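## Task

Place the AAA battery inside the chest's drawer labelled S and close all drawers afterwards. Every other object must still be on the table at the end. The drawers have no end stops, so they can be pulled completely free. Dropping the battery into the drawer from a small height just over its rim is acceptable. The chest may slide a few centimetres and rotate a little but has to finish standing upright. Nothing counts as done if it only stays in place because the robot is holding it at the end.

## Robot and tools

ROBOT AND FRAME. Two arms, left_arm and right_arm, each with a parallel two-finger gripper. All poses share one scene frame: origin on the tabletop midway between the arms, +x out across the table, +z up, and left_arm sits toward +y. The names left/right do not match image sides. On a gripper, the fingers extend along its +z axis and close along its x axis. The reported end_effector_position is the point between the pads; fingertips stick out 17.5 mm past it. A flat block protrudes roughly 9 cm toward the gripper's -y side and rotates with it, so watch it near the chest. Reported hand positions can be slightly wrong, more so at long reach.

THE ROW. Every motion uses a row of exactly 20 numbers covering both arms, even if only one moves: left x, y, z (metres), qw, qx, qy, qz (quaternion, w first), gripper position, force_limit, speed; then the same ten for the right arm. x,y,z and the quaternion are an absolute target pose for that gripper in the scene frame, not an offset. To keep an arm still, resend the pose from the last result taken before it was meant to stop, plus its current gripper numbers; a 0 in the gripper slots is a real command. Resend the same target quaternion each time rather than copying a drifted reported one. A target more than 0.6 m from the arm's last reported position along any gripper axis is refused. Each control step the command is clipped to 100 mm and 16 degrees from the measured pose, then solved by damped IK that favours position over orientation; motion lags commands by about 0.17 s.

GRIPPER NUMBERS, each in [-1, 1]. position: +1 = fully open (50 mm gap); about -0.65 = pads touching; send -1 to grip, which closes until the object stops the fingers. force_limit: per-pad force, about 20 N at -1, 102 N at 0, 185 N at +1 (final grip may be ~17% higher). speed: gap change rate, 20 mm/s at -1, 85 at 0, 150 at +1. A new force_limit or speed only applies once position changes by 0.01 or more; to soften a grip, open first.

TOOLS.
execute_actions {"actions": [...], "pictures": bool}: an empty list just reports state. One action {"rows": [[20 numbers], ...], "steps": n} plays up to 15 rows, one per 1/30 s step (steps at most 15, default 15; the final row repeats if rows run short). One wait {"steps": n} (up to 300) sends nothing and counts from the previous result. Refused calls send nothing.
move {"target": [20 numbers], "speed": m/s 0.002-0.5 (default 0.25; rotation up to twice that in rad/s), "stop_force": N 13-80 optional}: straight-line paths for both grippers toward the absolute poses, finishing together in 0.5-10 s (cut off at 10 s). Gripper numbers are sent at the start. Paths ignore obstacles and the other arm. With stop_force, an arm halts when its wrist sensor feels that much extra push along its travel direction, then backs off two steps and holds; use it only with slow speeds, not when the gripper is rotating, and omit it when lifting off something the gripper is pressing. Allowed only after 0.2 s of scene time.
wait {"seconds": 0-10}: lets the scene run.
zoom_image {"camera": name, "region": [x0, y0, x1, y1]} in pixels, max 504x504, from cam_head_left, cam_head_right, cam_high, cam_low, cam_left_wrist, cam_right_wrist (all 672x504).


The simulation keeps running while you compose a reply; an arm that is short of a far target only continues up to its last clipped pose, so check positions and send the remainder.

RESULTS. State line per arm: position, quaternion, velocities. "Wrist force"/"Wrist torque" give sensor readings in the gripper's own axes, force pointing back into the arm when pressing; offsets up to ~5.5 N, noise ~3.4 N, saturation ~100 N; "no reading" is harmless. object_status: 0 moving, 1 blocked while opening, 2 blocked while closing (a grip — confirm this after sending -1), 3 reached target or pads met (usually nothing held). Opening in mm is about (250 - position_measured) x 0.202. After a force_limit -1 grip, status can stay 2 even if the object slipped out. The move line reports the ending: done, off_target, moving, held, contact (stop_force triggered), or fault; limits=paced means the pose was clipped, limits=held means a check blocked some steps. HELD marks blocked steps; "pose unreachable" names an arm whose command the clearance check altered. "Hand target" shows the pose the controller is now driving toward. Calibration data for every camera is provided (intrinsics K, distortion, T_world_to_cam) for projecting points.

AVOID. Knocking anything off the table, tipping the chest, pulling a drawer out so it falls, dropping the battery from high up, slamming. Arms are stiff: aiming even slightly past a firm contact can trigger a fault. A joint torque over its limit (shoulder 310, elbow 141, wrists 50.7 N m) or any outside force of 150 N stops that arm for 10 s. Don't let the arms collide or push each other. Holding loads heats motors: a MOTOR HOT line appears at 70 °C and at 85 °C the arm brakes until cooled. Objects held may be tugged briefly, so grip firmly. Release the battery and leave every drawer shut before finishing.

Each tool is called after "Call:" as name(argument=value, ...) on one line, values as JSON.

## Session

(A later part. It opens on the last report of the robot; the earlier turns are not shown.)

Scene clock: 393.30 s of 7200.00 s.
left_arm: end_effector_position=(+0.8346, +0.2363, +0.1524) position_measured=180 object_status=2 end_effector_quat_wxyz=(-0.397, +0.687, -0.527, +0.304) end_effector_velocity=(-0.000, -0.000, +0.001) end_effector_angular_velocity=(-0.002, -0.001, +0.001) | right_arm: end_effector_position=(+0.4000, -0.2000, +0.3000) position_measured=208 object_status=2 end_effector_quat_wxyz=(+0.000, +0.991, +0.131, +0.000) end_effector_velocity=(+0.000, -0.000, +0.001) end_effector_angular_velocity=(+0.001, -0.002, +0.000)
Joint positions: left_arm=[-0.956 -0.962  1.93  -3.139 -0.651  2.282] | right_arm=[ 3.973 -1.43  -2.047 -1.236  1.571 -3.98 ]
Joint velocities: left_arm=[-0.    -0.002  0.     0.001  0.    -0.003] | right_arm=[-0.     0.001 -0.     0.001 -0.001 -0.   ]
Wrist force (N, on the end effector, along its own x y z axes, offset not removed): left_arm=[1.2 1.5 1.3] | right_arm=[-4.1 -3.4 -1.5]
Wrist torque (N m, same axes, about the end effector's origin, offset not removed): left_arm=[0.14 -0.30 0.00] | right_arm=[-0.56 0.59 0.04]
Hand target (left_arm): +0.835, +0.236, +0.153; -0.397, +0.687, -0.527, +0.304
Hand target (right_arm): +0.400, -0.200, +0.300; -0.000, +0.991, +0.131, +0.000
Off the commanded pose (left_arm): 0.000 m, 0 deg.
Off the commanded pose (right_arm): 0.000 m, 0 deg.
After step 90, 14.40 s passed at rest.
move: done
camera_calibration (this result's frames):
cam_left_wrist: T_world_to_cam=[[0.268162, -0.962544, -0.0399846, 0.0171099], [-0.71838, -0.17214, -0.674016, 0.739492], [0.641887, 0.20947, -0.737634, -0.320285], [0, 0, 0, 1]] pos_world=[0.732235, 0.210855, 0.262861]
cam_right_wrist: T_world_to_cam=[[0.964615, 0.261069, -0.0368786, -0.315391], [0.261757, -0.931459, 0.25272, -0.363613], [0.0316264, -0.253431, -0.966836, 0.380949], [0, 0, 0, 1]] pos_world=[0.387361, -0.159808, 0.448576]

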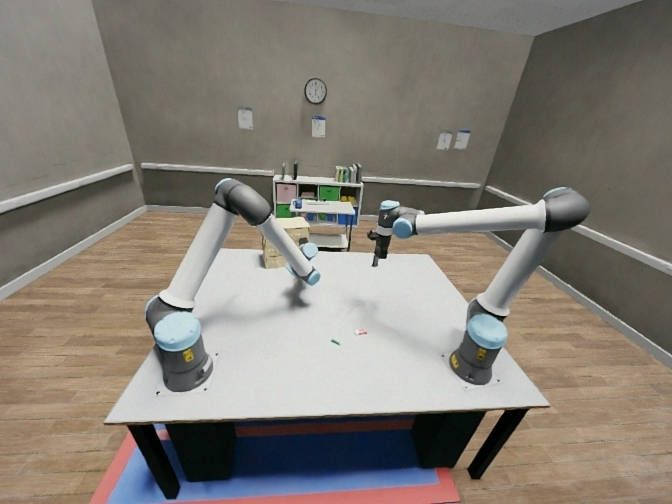

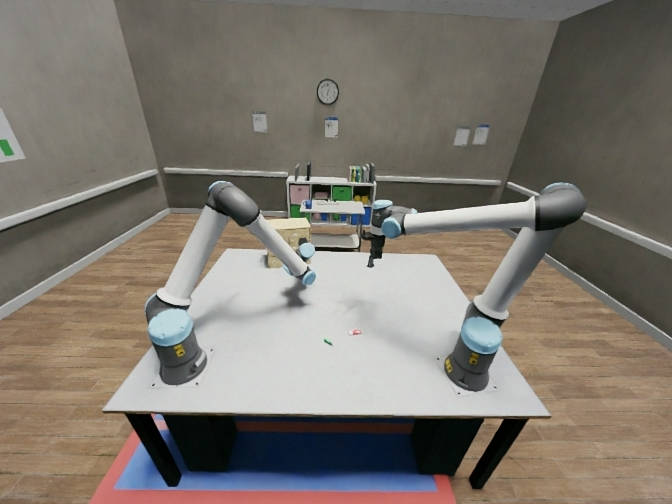

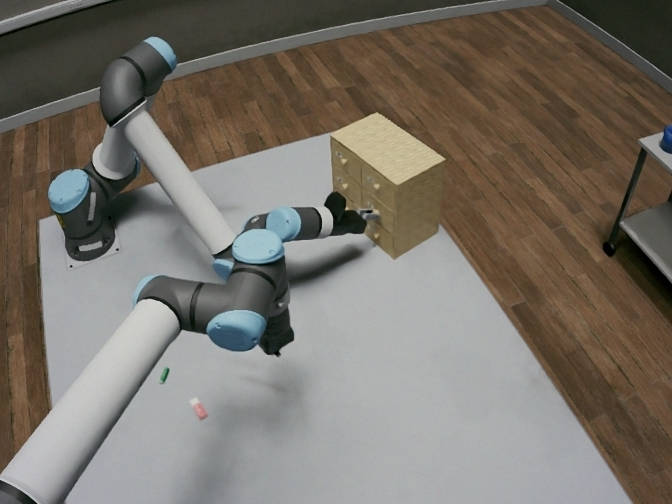

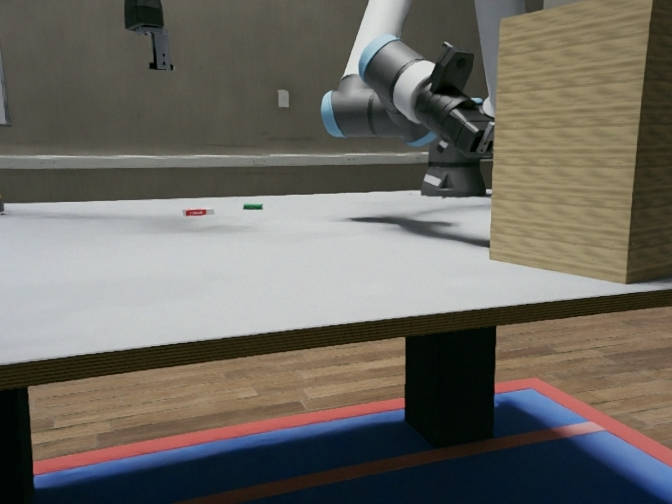

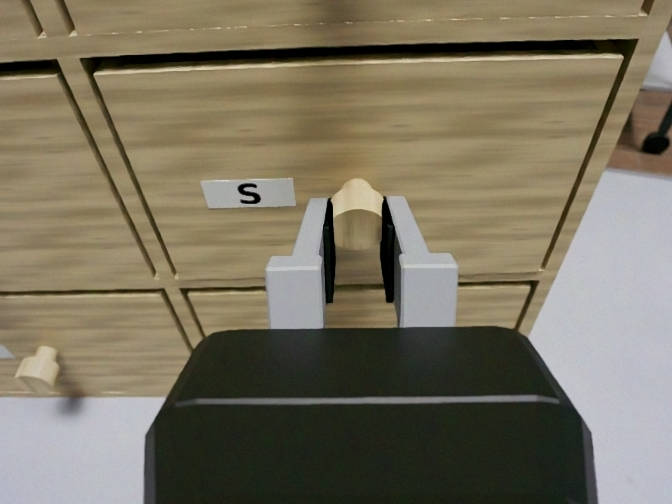

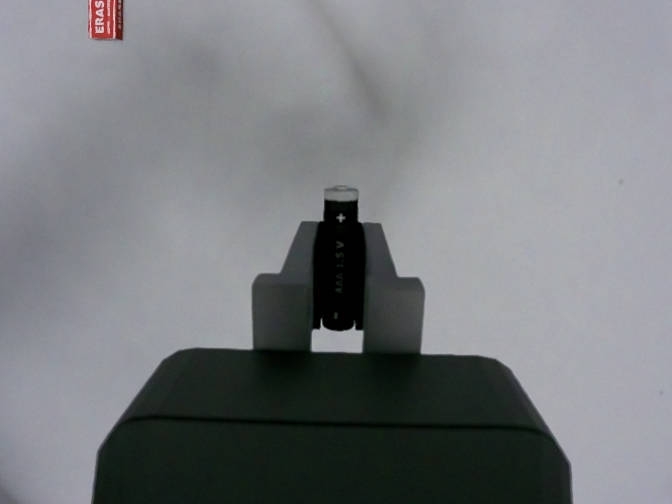

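Call:
move(target=[0.7959, 0.2259, 0.1525, 0.3966, -0.6870, 0.5272, -0.3044, -1, -0.3, -0.3, 0.40, -0.20, 0.30, 0, 0.991, 0.131, 0, -1, -0.2, -0.3], speed=0.03, stop_force=25)

Scene clock: 400.97 s of 7200.00 s.
left_arm: end_effector_position=(+0.7962, +0.2260, +0.1525) position_measured=180 object_status=2 end_effector_quat_wxyz=(-0.397, +0.687, -0.527, +0.304) end_effector_velocity=(-0.003, -0.001, +0.000) end_effector_angular_velocity=(-0.001, +0.000, +0.000) | right_arm: end_effector_position=(+0.4000, -0.2000, +0.3000) position_measured=208 object_status=2 end_effector_quat_wxyz=(-0.000, +0.991, +0.131, +0.000) end_effector_velocity=(+0.000, -0.000, +0.000) end_effector_angular_velocity=(+0.000, -0.001, -0.001)
Joint positions: left_arm=[-1.004 -0.997  1.984 -3.104 -0.625  2.214] | right_arm=[ 3.973 -1.43  -2.047 -1.236  1.571 -3.98 ]
Joint velocities: left_arm=[-0.003 -0.003  0.004  0.004  0.001 -0.006] | right_arm=[-0.001  0.    -0.     0.    -0.001  0.   ]
Wrist force (N, on the end effector, along its own x y z axes, offset not removed): left_arm=[0.4 3.2 -2.3] | right_arm=[-0.2 -3.7 0.0]
Wrist torque (N m, same axes, about the end effector's origin, offset not removed): left_arm=[0.30 -0.10 -0.06] | right_arm=[-0.50 -0.22 0.03]
Hand target (left_arm): +0.796, +0.226, +0.153; -0.397, +0.687, -0.527, +0.304
Hand target (right_arm): +0.400, -0.200, +0.300; -0.000, +0.991, +0.131, +0.000
Off the commanded pose (left_arm): 0.000 m, 0 deg.
Off the commanded pose (right_arm): 0.000 m, 0 deg.
After step 90, 2.97 s passed at rest.
move: done
camera_calibration (this result's frames):
cam_left_wrist: T_world_to_cam=[[0.268081, -0.962569, -0.0399137, 0.0175217], [-0.718329, -0.172108, -0.674079, 0.710156], [0.641978, 0.209379, -0.73758, -0.29348], [0, 0, 0, 1]] pos_world=[0.693836, 0.200538, 0.262935]
cam_right_wrist: T_world_to_cam=[[0.964615, 0.261069, -0.0368785, -0.315391], [0.261757, -0.931459, 0.25272, -0.363613], [0.0316265, -0.253431, -0.966836, 0.380949], [0, 0, 0, 1]] pos_world=[0.387361, -0.159808, 0.448576]

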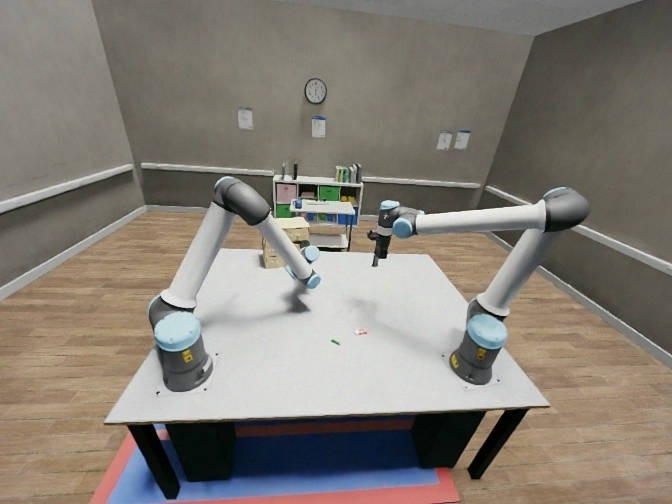

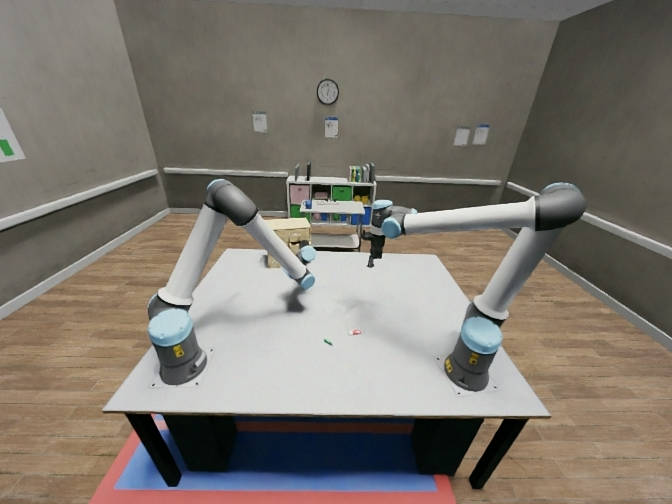

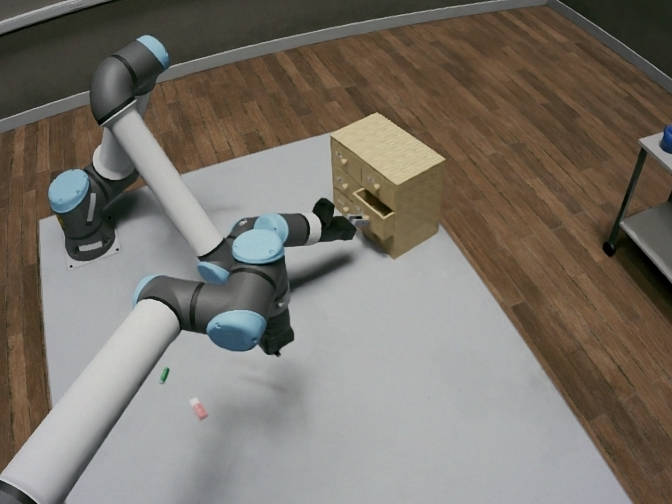

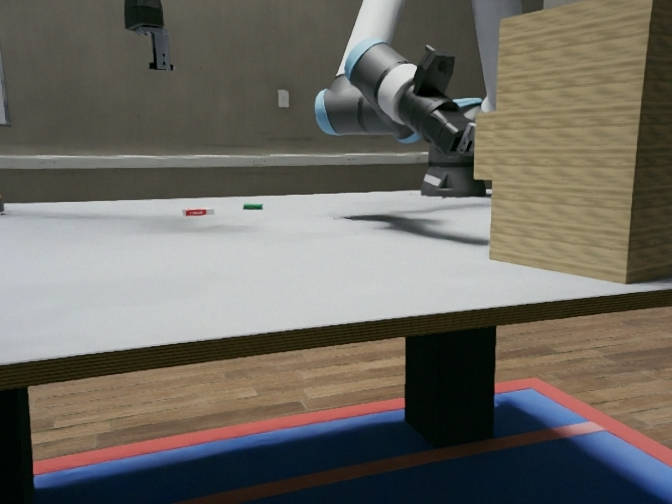

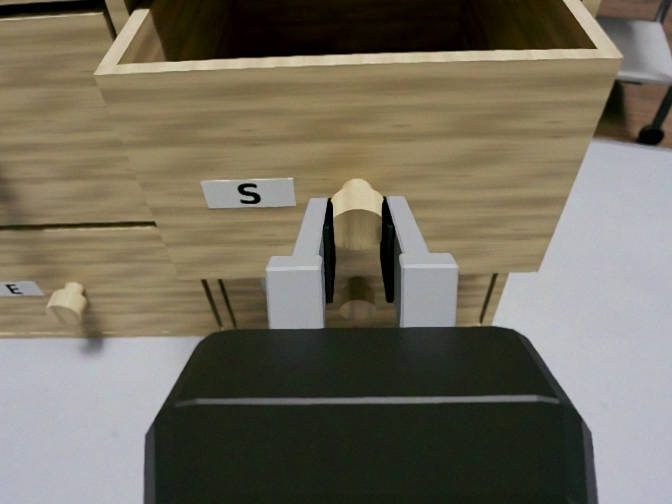

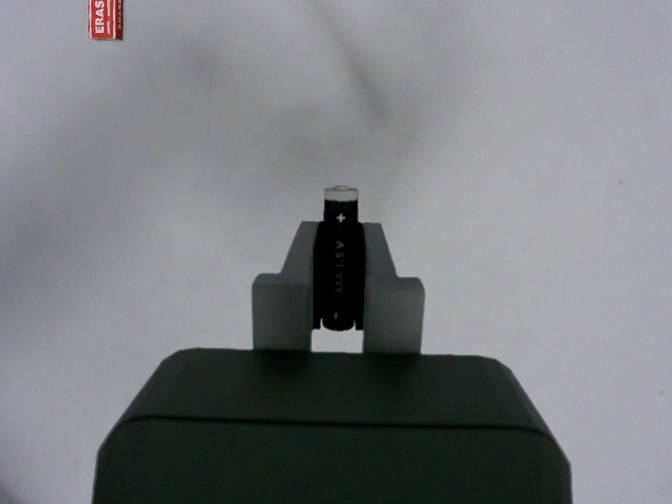

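Call:
move(target=[0.7283, 0.2078, 0.1525, 0.3966, -0.6870, 0.5272, -0.3044, -1, -0.3, -0.3, 0.803, 0.210, 0.36, 0, 0.991, 0.131, 0, -1, -0.2, -0.3], speed=0.22)

Scene clock: 427.30 s of 7200.00 s.
left_arm: end_effector_position=(+0.7283, +0.2078, +0.1526) position_measured=180 object_status=2 end_effector_quat_wxyz=(-0.397, +0.687, -0.527, +0.304) end_effector_velocity=(+0.000, -0.000, +0.001) end_effector_angular_velocity=(+0.001, -0.000, -0.001) | right_arm: end_effector_position=(+0.8024, +0.2108, +0.3591) position_measured=208 object_status=2 end_effector_quat_wxyz=(-0.000, +0.991, +0.131, +0.000) end_effector_velocity=(+0.002, +0.002, +0.001) end_effector_angular_velocity=(-0.003, +0.005, +0.001)
Joint positions: left_arm=[-1.096 -1.059  2.07  -3.011 -0.582  2.072] | right_arm=[ 3.874 -2.46  -0.52  -1.732  1.571 -4.079]
Joint velocities: left_arm=[-0.    -0.001 -0.     0.    -0.     0.002] | right_arm=[-0.    -0.015  0.03  -0.02   0.002 -0.001]
Wrist force (N, on the end effector, along its own x y z axes, offset not removed): left_arm=[0.0 2.1 2.3] | right_arm=[-0.9 -3.4 0.2]
Wrist torque (N m, same axes, about the end effector's origin, offset not removed): left_arm=[0.30 0.02 -0.01] | right_arm=[-0.41 0.01 0.09]
Hand target (left_arm): +0.728, +0.208, +0.153; -0.397, +0.687, -0.527, +0.304
Hand target (right_arm): +0.803, +0.211, +0.359; -0.000, +0.991, +0.131, -0.000
Off the commanded pose (left_arm): 0.000 m, 0 deg.
Off the commanded pose (right_arm): 0.001 m, 0 deg.
After step 90, 19.93 s passed at rest.
move: done
camera_calibration (this result's frames):
cam_left_wrist: T_world_to_cam=[[0.26807, -0.962573, -0.0398987, 0.0182541], [-0.718315, -0.172104, -0.674095, 0.65825], [0.641999, 0.209364, -0.737566, -0.246063], [0, 0, 0, 1]] pos_world=[0.62591, 0.182375, 0.262964]
cam_right_wrist: T_world_to_cam=[[0.964636, 0.261049, -0.0364912, -0.808734], [0.261662, -0.931669, 0.252043, -0.100907], [0.0317978, -0.252678, -0.967028, 0.529281], [0, 0, 0, 1]] pos_world=[0.789707, 0.250845, 0.507751]

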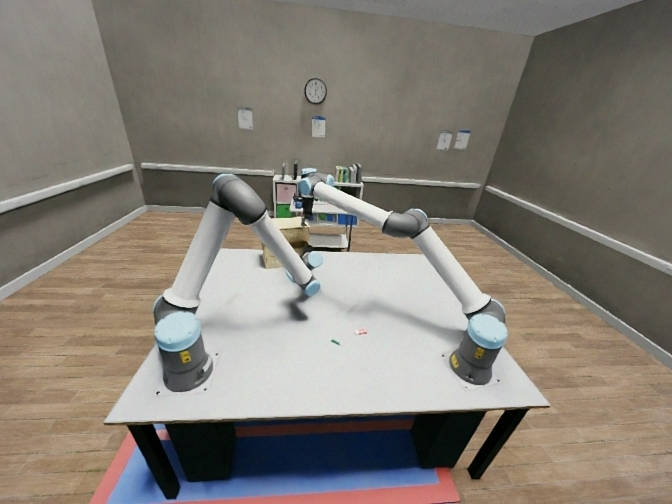

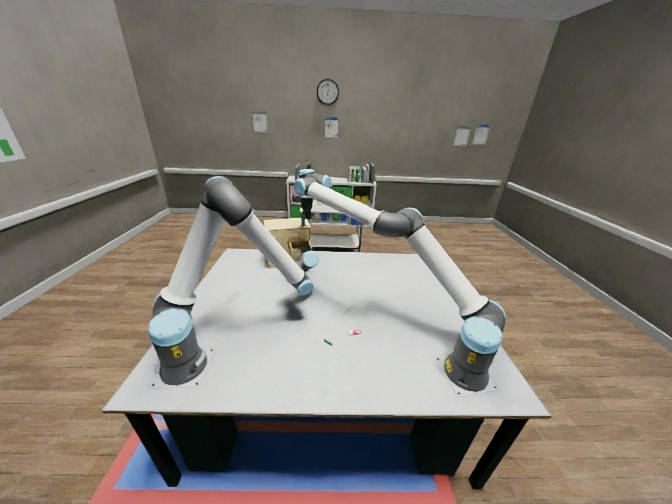

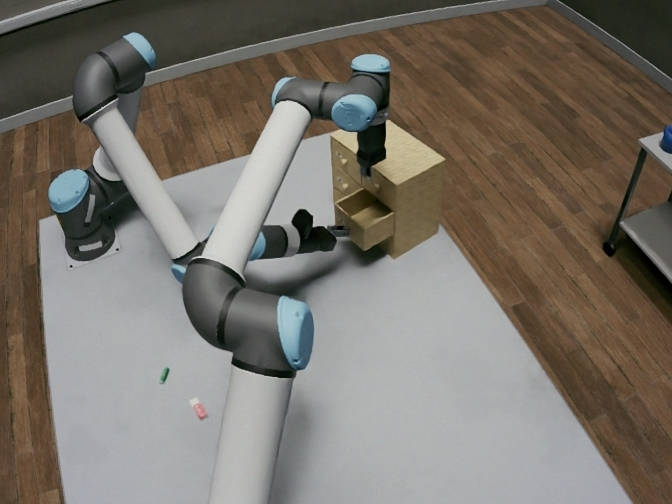

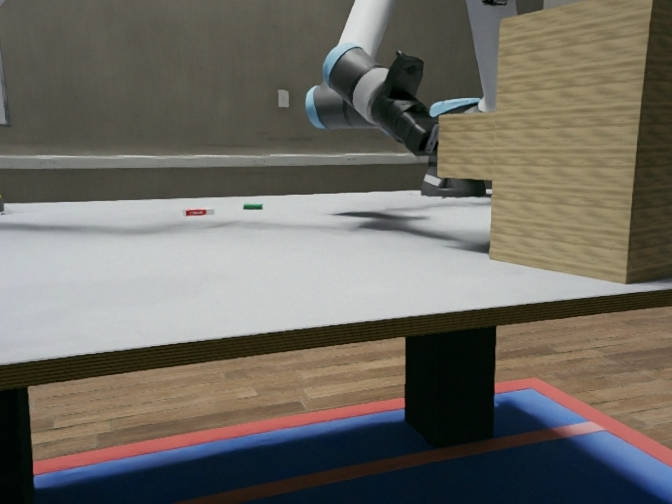

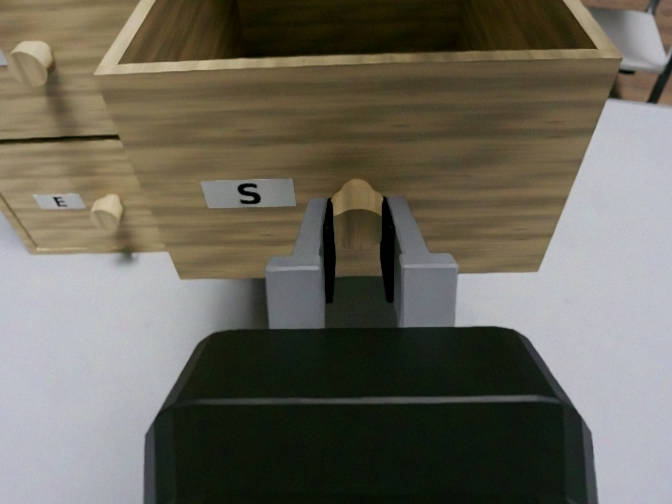

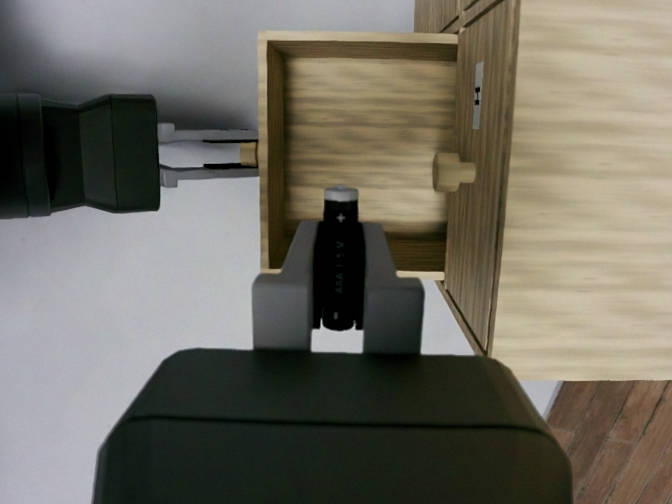

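Call:
move(target=[0.7283, 0.2078, 0.1525, 0.3966, -0.6870, 0.5272, -0.3044, -1, -0.3, -0.3, 0.802, 0.214, 0.17, 0, 0.991, 0.131, 0, -1, -0.2, -0.3], speed=0.1, stop_force=20)

Scene clock: 450.20 s of 7200.00 s.
left_arm: end_effector_position=(+0.7283, +0.2078, +0.1525) position_measured=180 object_status=2 end_effector_quat_wxyz=(-0.397, +0.687, -0.527, +0.304) end_effector_velocity=(+0.000, +0.000, +0.002) end_effector_angular_velocity=(-0.004, -0.002, +0.001) | right_arm: end_effector_position=(+0.8017, +0.2136, +0.1703) position_measured=208 object_status=2 end_effector_quat_wxyz=(+0.000, +0.991, +0.131, -0.000) end_effector_velocity=(+0.000, -0.000, -0.003) end_effector_angular_velocity=(-0.001, +0.000, +0.000)
Joint positions: left_arm=[-1.096 -1.059  2.07  -3.01  -0.582  2.072] | right_arm=[ 3.876 -2.465 -0.842 -1.405  1.571 -4.077]
Joint velocities: left_arm=[ 0.    -0.002 -0.    -0.001  0.    -0.001] | right_arm=[-0.    -0.001 -0.003  0.003 -0.    -0.   ]
Wrist force (N, on the end effector, along its own x y z axes, offset not removed): left_arm=[-0.7 1.0 -0.2] | right_arm=[-4.3 -4.2 0.5]
Wrist torque (N m, same axes, about the end effector's origin, offset not removed): left_arm=[-0.05 -0.02 0.10] | right_arm=[-0.51 0.54 0.02]
Hand target (left_arm): +0.728, +0.208, +0.152; -0.397, +0.687, -0.527, +0.304
Hand target (right_arm): +0.802, +0.214, +0.170; +0.000, +0.991, +0.131, +0.000
Off the commanded pose (left_arm): 0.000 m, 0 deg.
Off the commanded pose (right_arm): 0.001 m, 0 deg.
After step 90, 17.50 s passed at rest.
move: done
camera_calibration (this result's frames):
cam_left_wrist: T_world_to_cam=[[0.26814, -0.962552, -0.0399411, 0.0181451], [-0.718371, -0.172149, -0.674024, 0.658246], [0.641907, 0.209425, -0.737629, -0.246039], [0, 0, 0, 1]] pos_world=[0.625934, 0.182309, 0.262912]
cam_right_wrist: T_world_to_cam=[[0.964614, 0.26107, -0.0368988, -0.81563], [0.261763, -0.931452, 0.25274, -0.0507387], [0.0316135, -0.253456, -0.96683, 0.347725], [0, 0, 0, 1]] pos_world=[0.789057, 0.253809, 0.318919]

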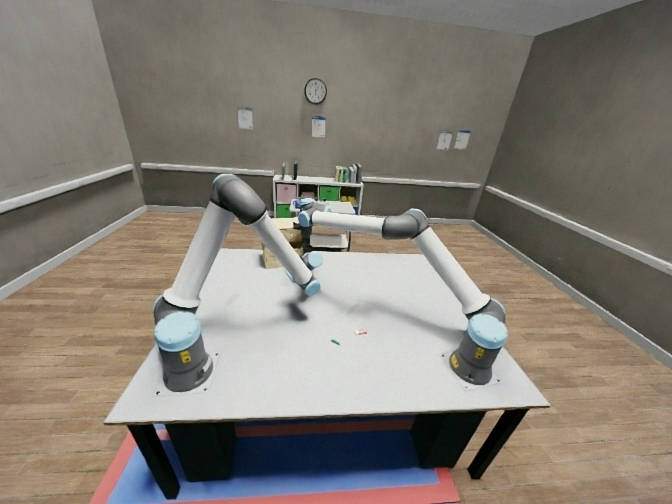

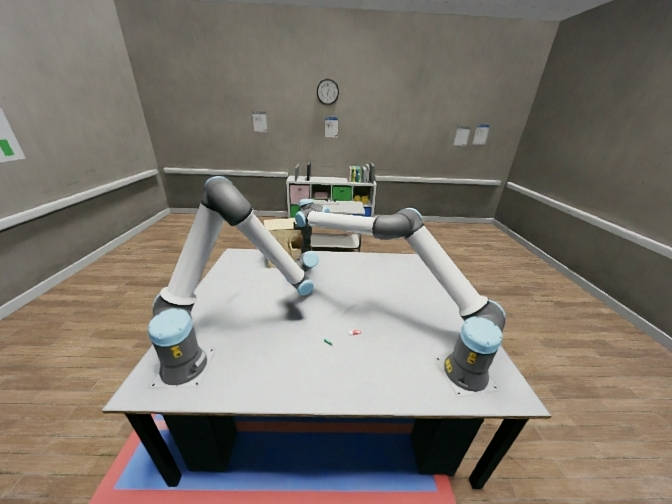

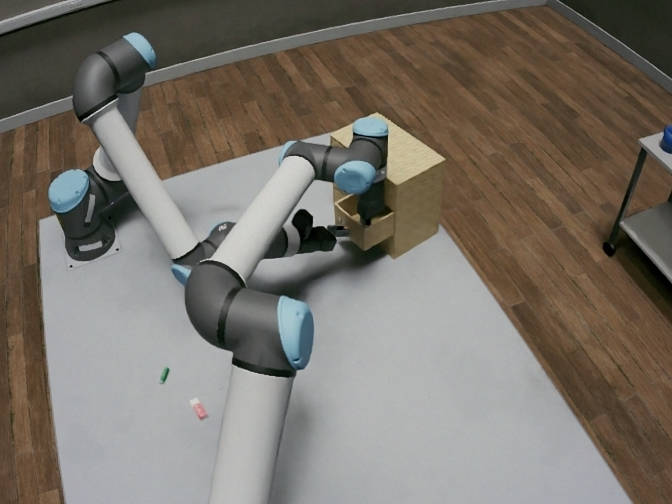

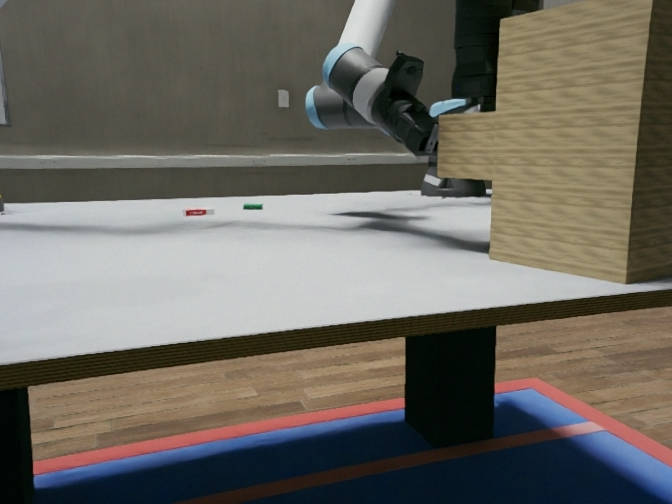

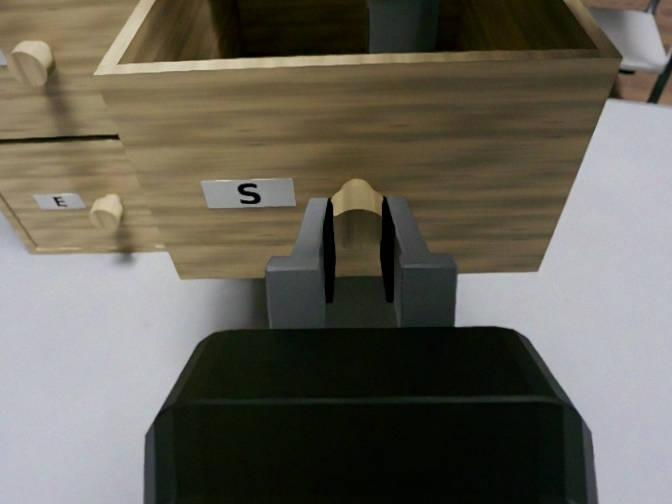

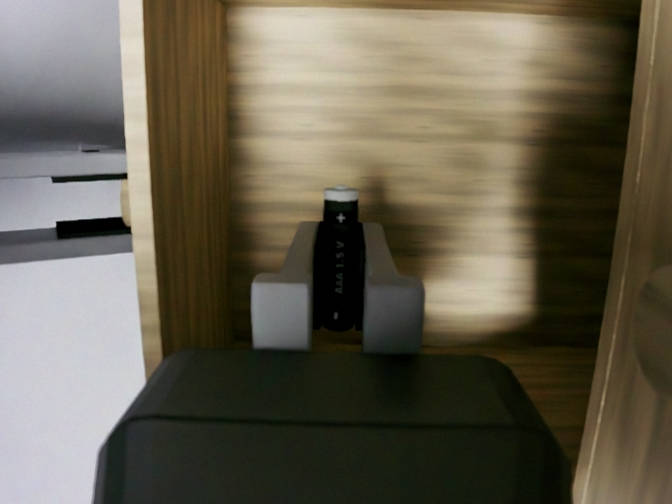

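Call:
move(target=[0.7283, 0.2078, 0.1525, 0.3966, -0.6870, 0.5272, -0.3044, -1, -0.3, -0.3, 0.802, 0.214, 0.17, 0, 0.991, 0.131, 0, 0.0, -0.2, 0.0], speed=0.05)

Scene clock: 458.67 s of 7200.00 s.
left_arm: end_effector_position=(+0.7283, +0.2078, +0.1525) position_measured=180 object_status=2 end_effector_quat_wxyz=(-0.397, +0.687, -0.527, +0.304) end_effector_velocity=(-0.000, +0.001, +0.001) end_effector_angular_velocity=(+0.000, -0.000, +0.000) | right_arm: end_effector_position=(+0.8020, +0.2140, +0.1700) position_measured=152 object_status=3 end_effector_quat_wxyz=(-0.000, +0.991, +0.131, +0.000) end_effector_velocity=(-0.000, -0.000, +0.002) end_effector_angular_velocity=(-0.000, -0.000, +0.001)
Joint positions: left_arm=[-1.096 -1.059  2.07  -3.01  -0.582  2.072] | right_arm=[ 3.876 -2.466 -0.84  -1.405  1.571 -4.077]
Joint velocities: left_arm=[ 0.    -0.001  0.001  0.     0.     0.   ] | right_arm=[ 0.     0.001  0.001 -0.002 -0.    -0.   ]
Wrist force (N, on the end effector, along its own x y z axes, offset not removed): left_arm=[0.3 0.5 -0.1] | right_arm=[-4.8 -2.5 -0.3]
Wrist torque (N m, same axes, about the end effector's origin, offset not removed): left_arm=[-0.19 -0.19 -0.06] | right_arm=[-0.21 0.70 -0.01]
Hand target (left_arm): +0.728, +0.208, +0.152; -0.397, +0.687, -0.527, +0.304
Hand target (right_arm): +0.802, +0.214, +0.170; -0.000, +0.991, +0.131, +0.000
Off the commanded pose (left_arm): 0.000 m, 0 deg.
Off the commanded pose (right_arm): 0.000 m, 0 deg.
After step 90, 4.77 s passed at rest.
move: done
camera_calibration (this result's frames):
cam_left_wrist: T_world_to_cam=[[0.268136, -0.962553, -0.0399442, 0.0181461], [-0.718378, -0.172146, -0.674017, 0.658246], [0.641901, 0.209423, -0.737635, -0.246036], [0, 0, 0, 1]] pos_world=[0.625934, 0.182307, 0.262909]
cam_right_wrist: T_world_to_cam=[[0.964616, 0.26107, -0.0368446, -0.816036], [0.26175, -0.931465, 0.252707, -0.0503598], [0.0316548, -0.253409, -0.966841, 0.347439], [0, 0, 0, 1]] pos_world=[0.789346, 0.254178, 0.318578]

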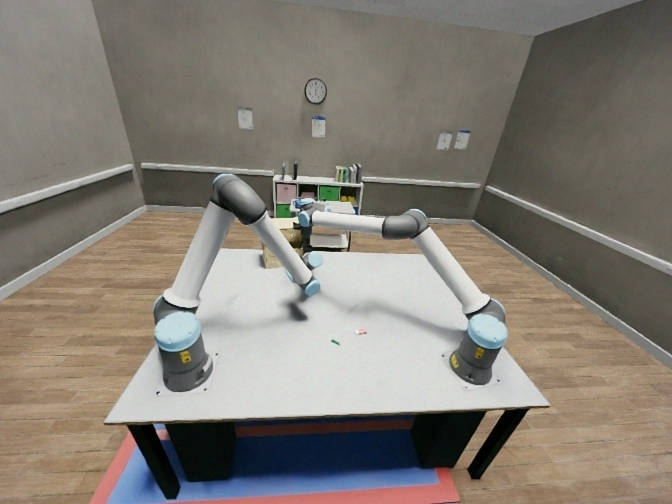

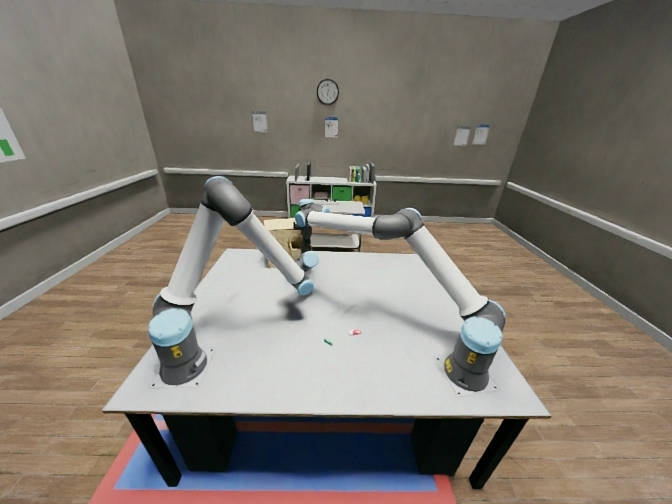

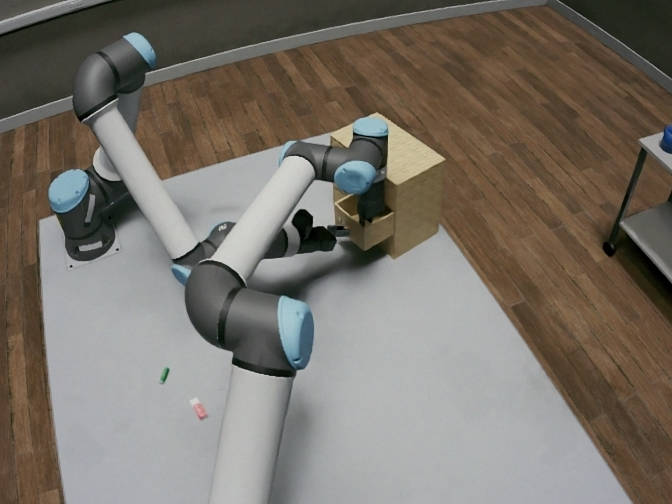

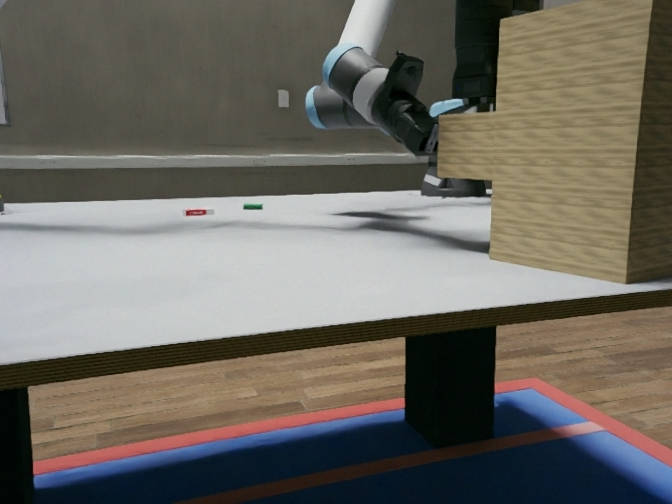

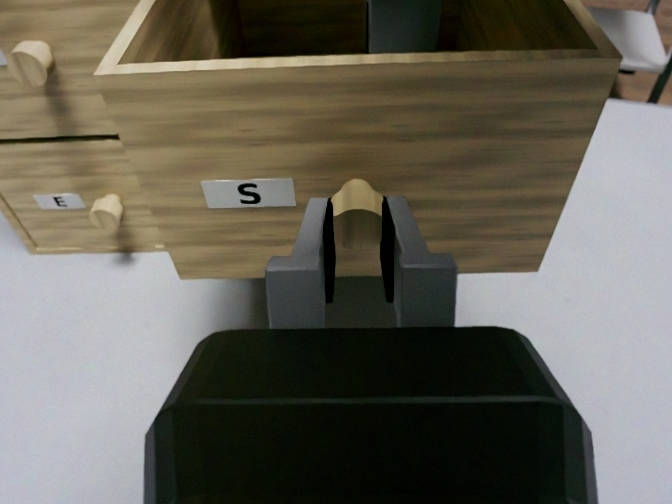

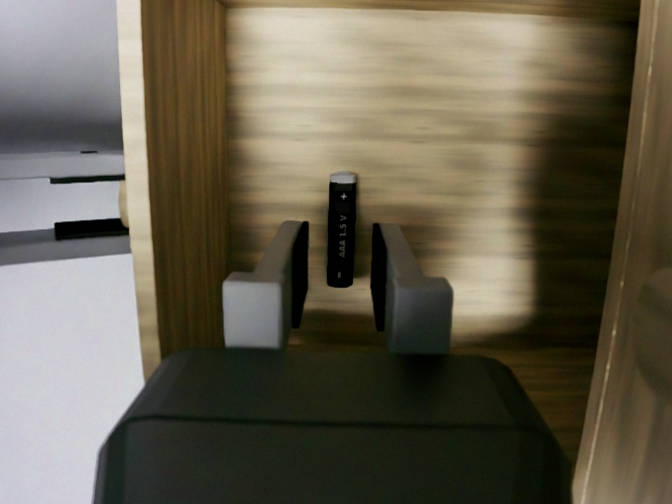

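Call:
move(target=[0.7283, 0.2078, 0.1525, 0.3966, -0.6870, 0.5272, -0.3044, -1, -0.3, -0.3, 0.802, 0.214, 0.25, 0, 0.991, 0.131, 0, 0.0, -0.2, 0.0], speed=0.12)

Scene clock: 465.73 s of 7200.00 s.
left_arm: end_effector_position=(+0.7283, +0.2078, +0.1525) position_measured=180 object_status=2 end_effector_quat_wxyz=(-0.397, +0.687, -0.527, +0.304) end_effector_velocity=(-0.000, +0.000, -0.001) end_effector_angular_velocity=(+0.002, +0.001, -0.000) | right_arm: end_effector_position=(+0.8021, +0.2141, +0.2498) position_measured=152 object_status=3 end_effector_quat_wxyz=(-0.000, +0.991, +0.131, +0.000) end_effector_velocity=(+0.001, -0.000, +0.002) end_effector_angular_velocity=(+0.000, -0.000, -0.000)
Joint positions: left_arm=[-1.096 -1.059  2.07  -3.01  -0.582  2.072] | right_arm=[ 3.876 -2.448 -0.734 -1.53   1.571 -4.077]
Joint velocities: left_arm=[-0.     0.001  0.001 -0.001 -0.     0.001] | right_arm=[-0.001 -0.001  0.005 -0.004  0.    -0.   ]
Wrist force (N, on the end effector, along its own x y z axes, offset not removed): left_arm=[2.3 1.4 0.7] | right_arm=[-2.8 -0.8 -3.0]
Wrist torque (N m, same axes, about the end effector's origin, offset not removed): left_arm=[0.03 -0.40 -0.08] | right_arm=[-0.08 0.35 0.13]
Hand target (left_arm): +0.728, +0.208, +0.153; -0.397, +0.687, -0.527, +0.304
Hand target (right_arm): +0.802, +0.214, +0.250; -0.000, +0.991, +0.131, +0.000
Off the commanded pose (left_arm): 0.000 m, 0 deg.
Off the commanded pose (right_arm): 0.000 m, 0 deg.
After step 90, 2.83 s passed at rest.
move: done
camera_calibration (this result's frames):
cam_left_wrist: T_world_to_cam=[[0.268149, -0.962549, -0.0399443, 0.0181444], [-0.718375, -0.172156, -0.674017, 0.658252], [0.641898, 0.209432, -0.737635, -0.246042], [0, 0, 0, 1]] pos_world=[0.625941, 0.182316, 0.262909]
cam_right_wrist: T_world_to_cam=[[0.964631, 0.261034, -0.0367283, -0.813273], [0.261688, -0.931504, 0.252625, -0.0703563], [0.0317312, -0.253301, -0.966867, 0.424586], [0, 0, 0, 1]] pos_world=[0.789446, 0.254303, 0.398422]

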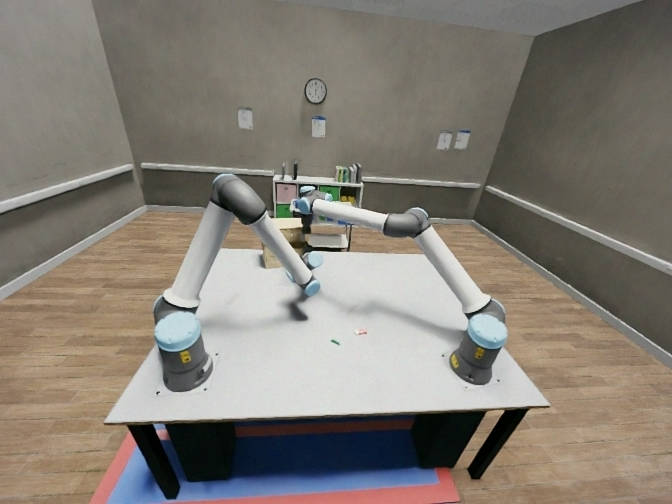

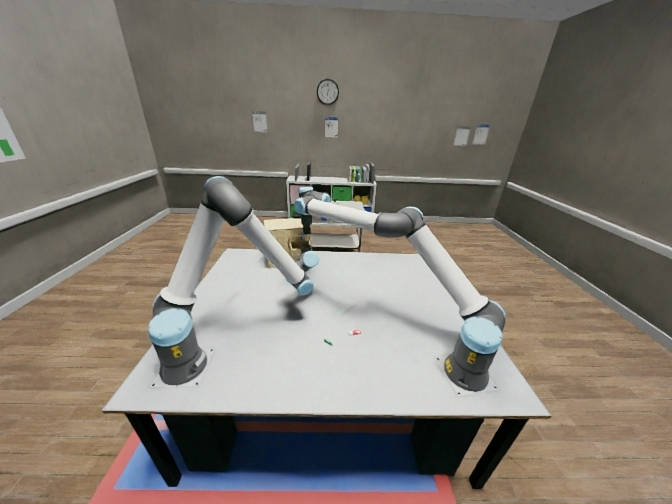

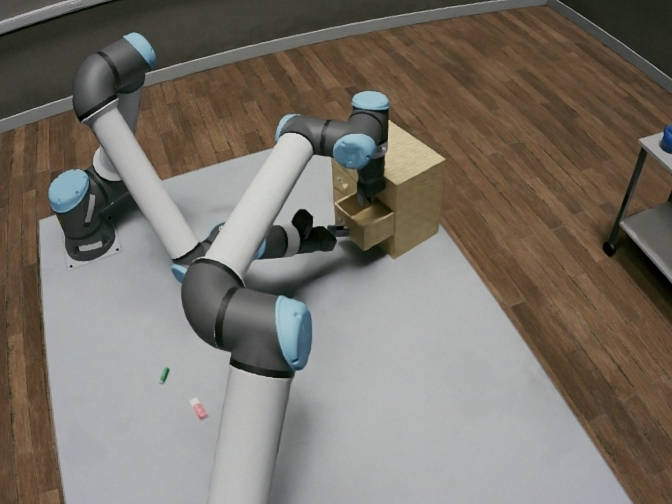

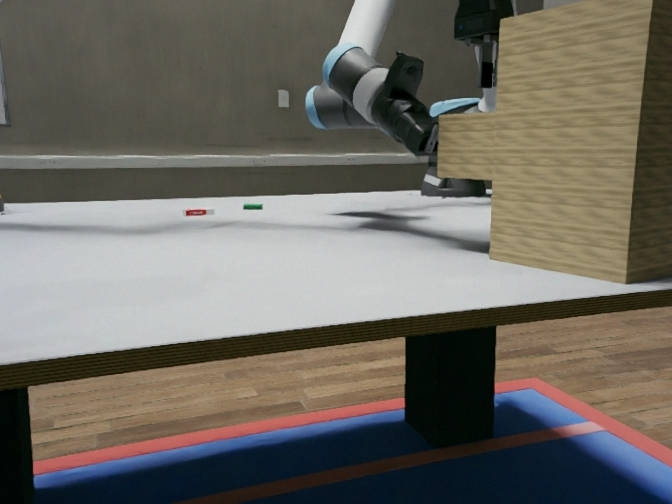

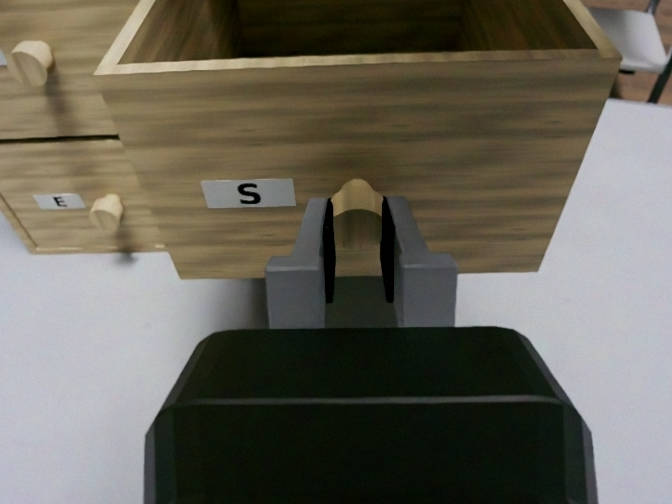

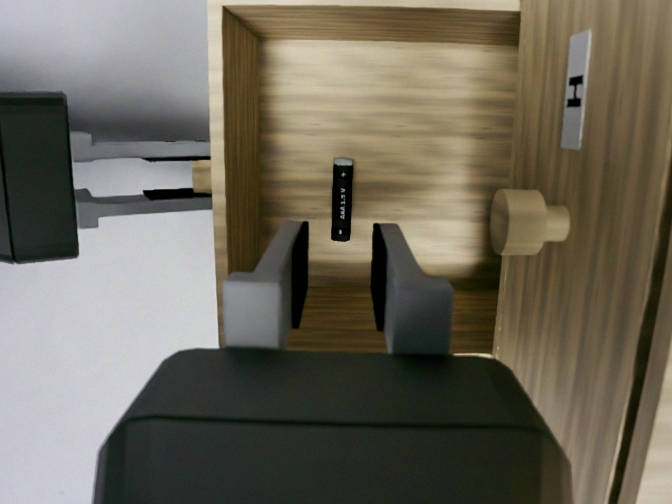

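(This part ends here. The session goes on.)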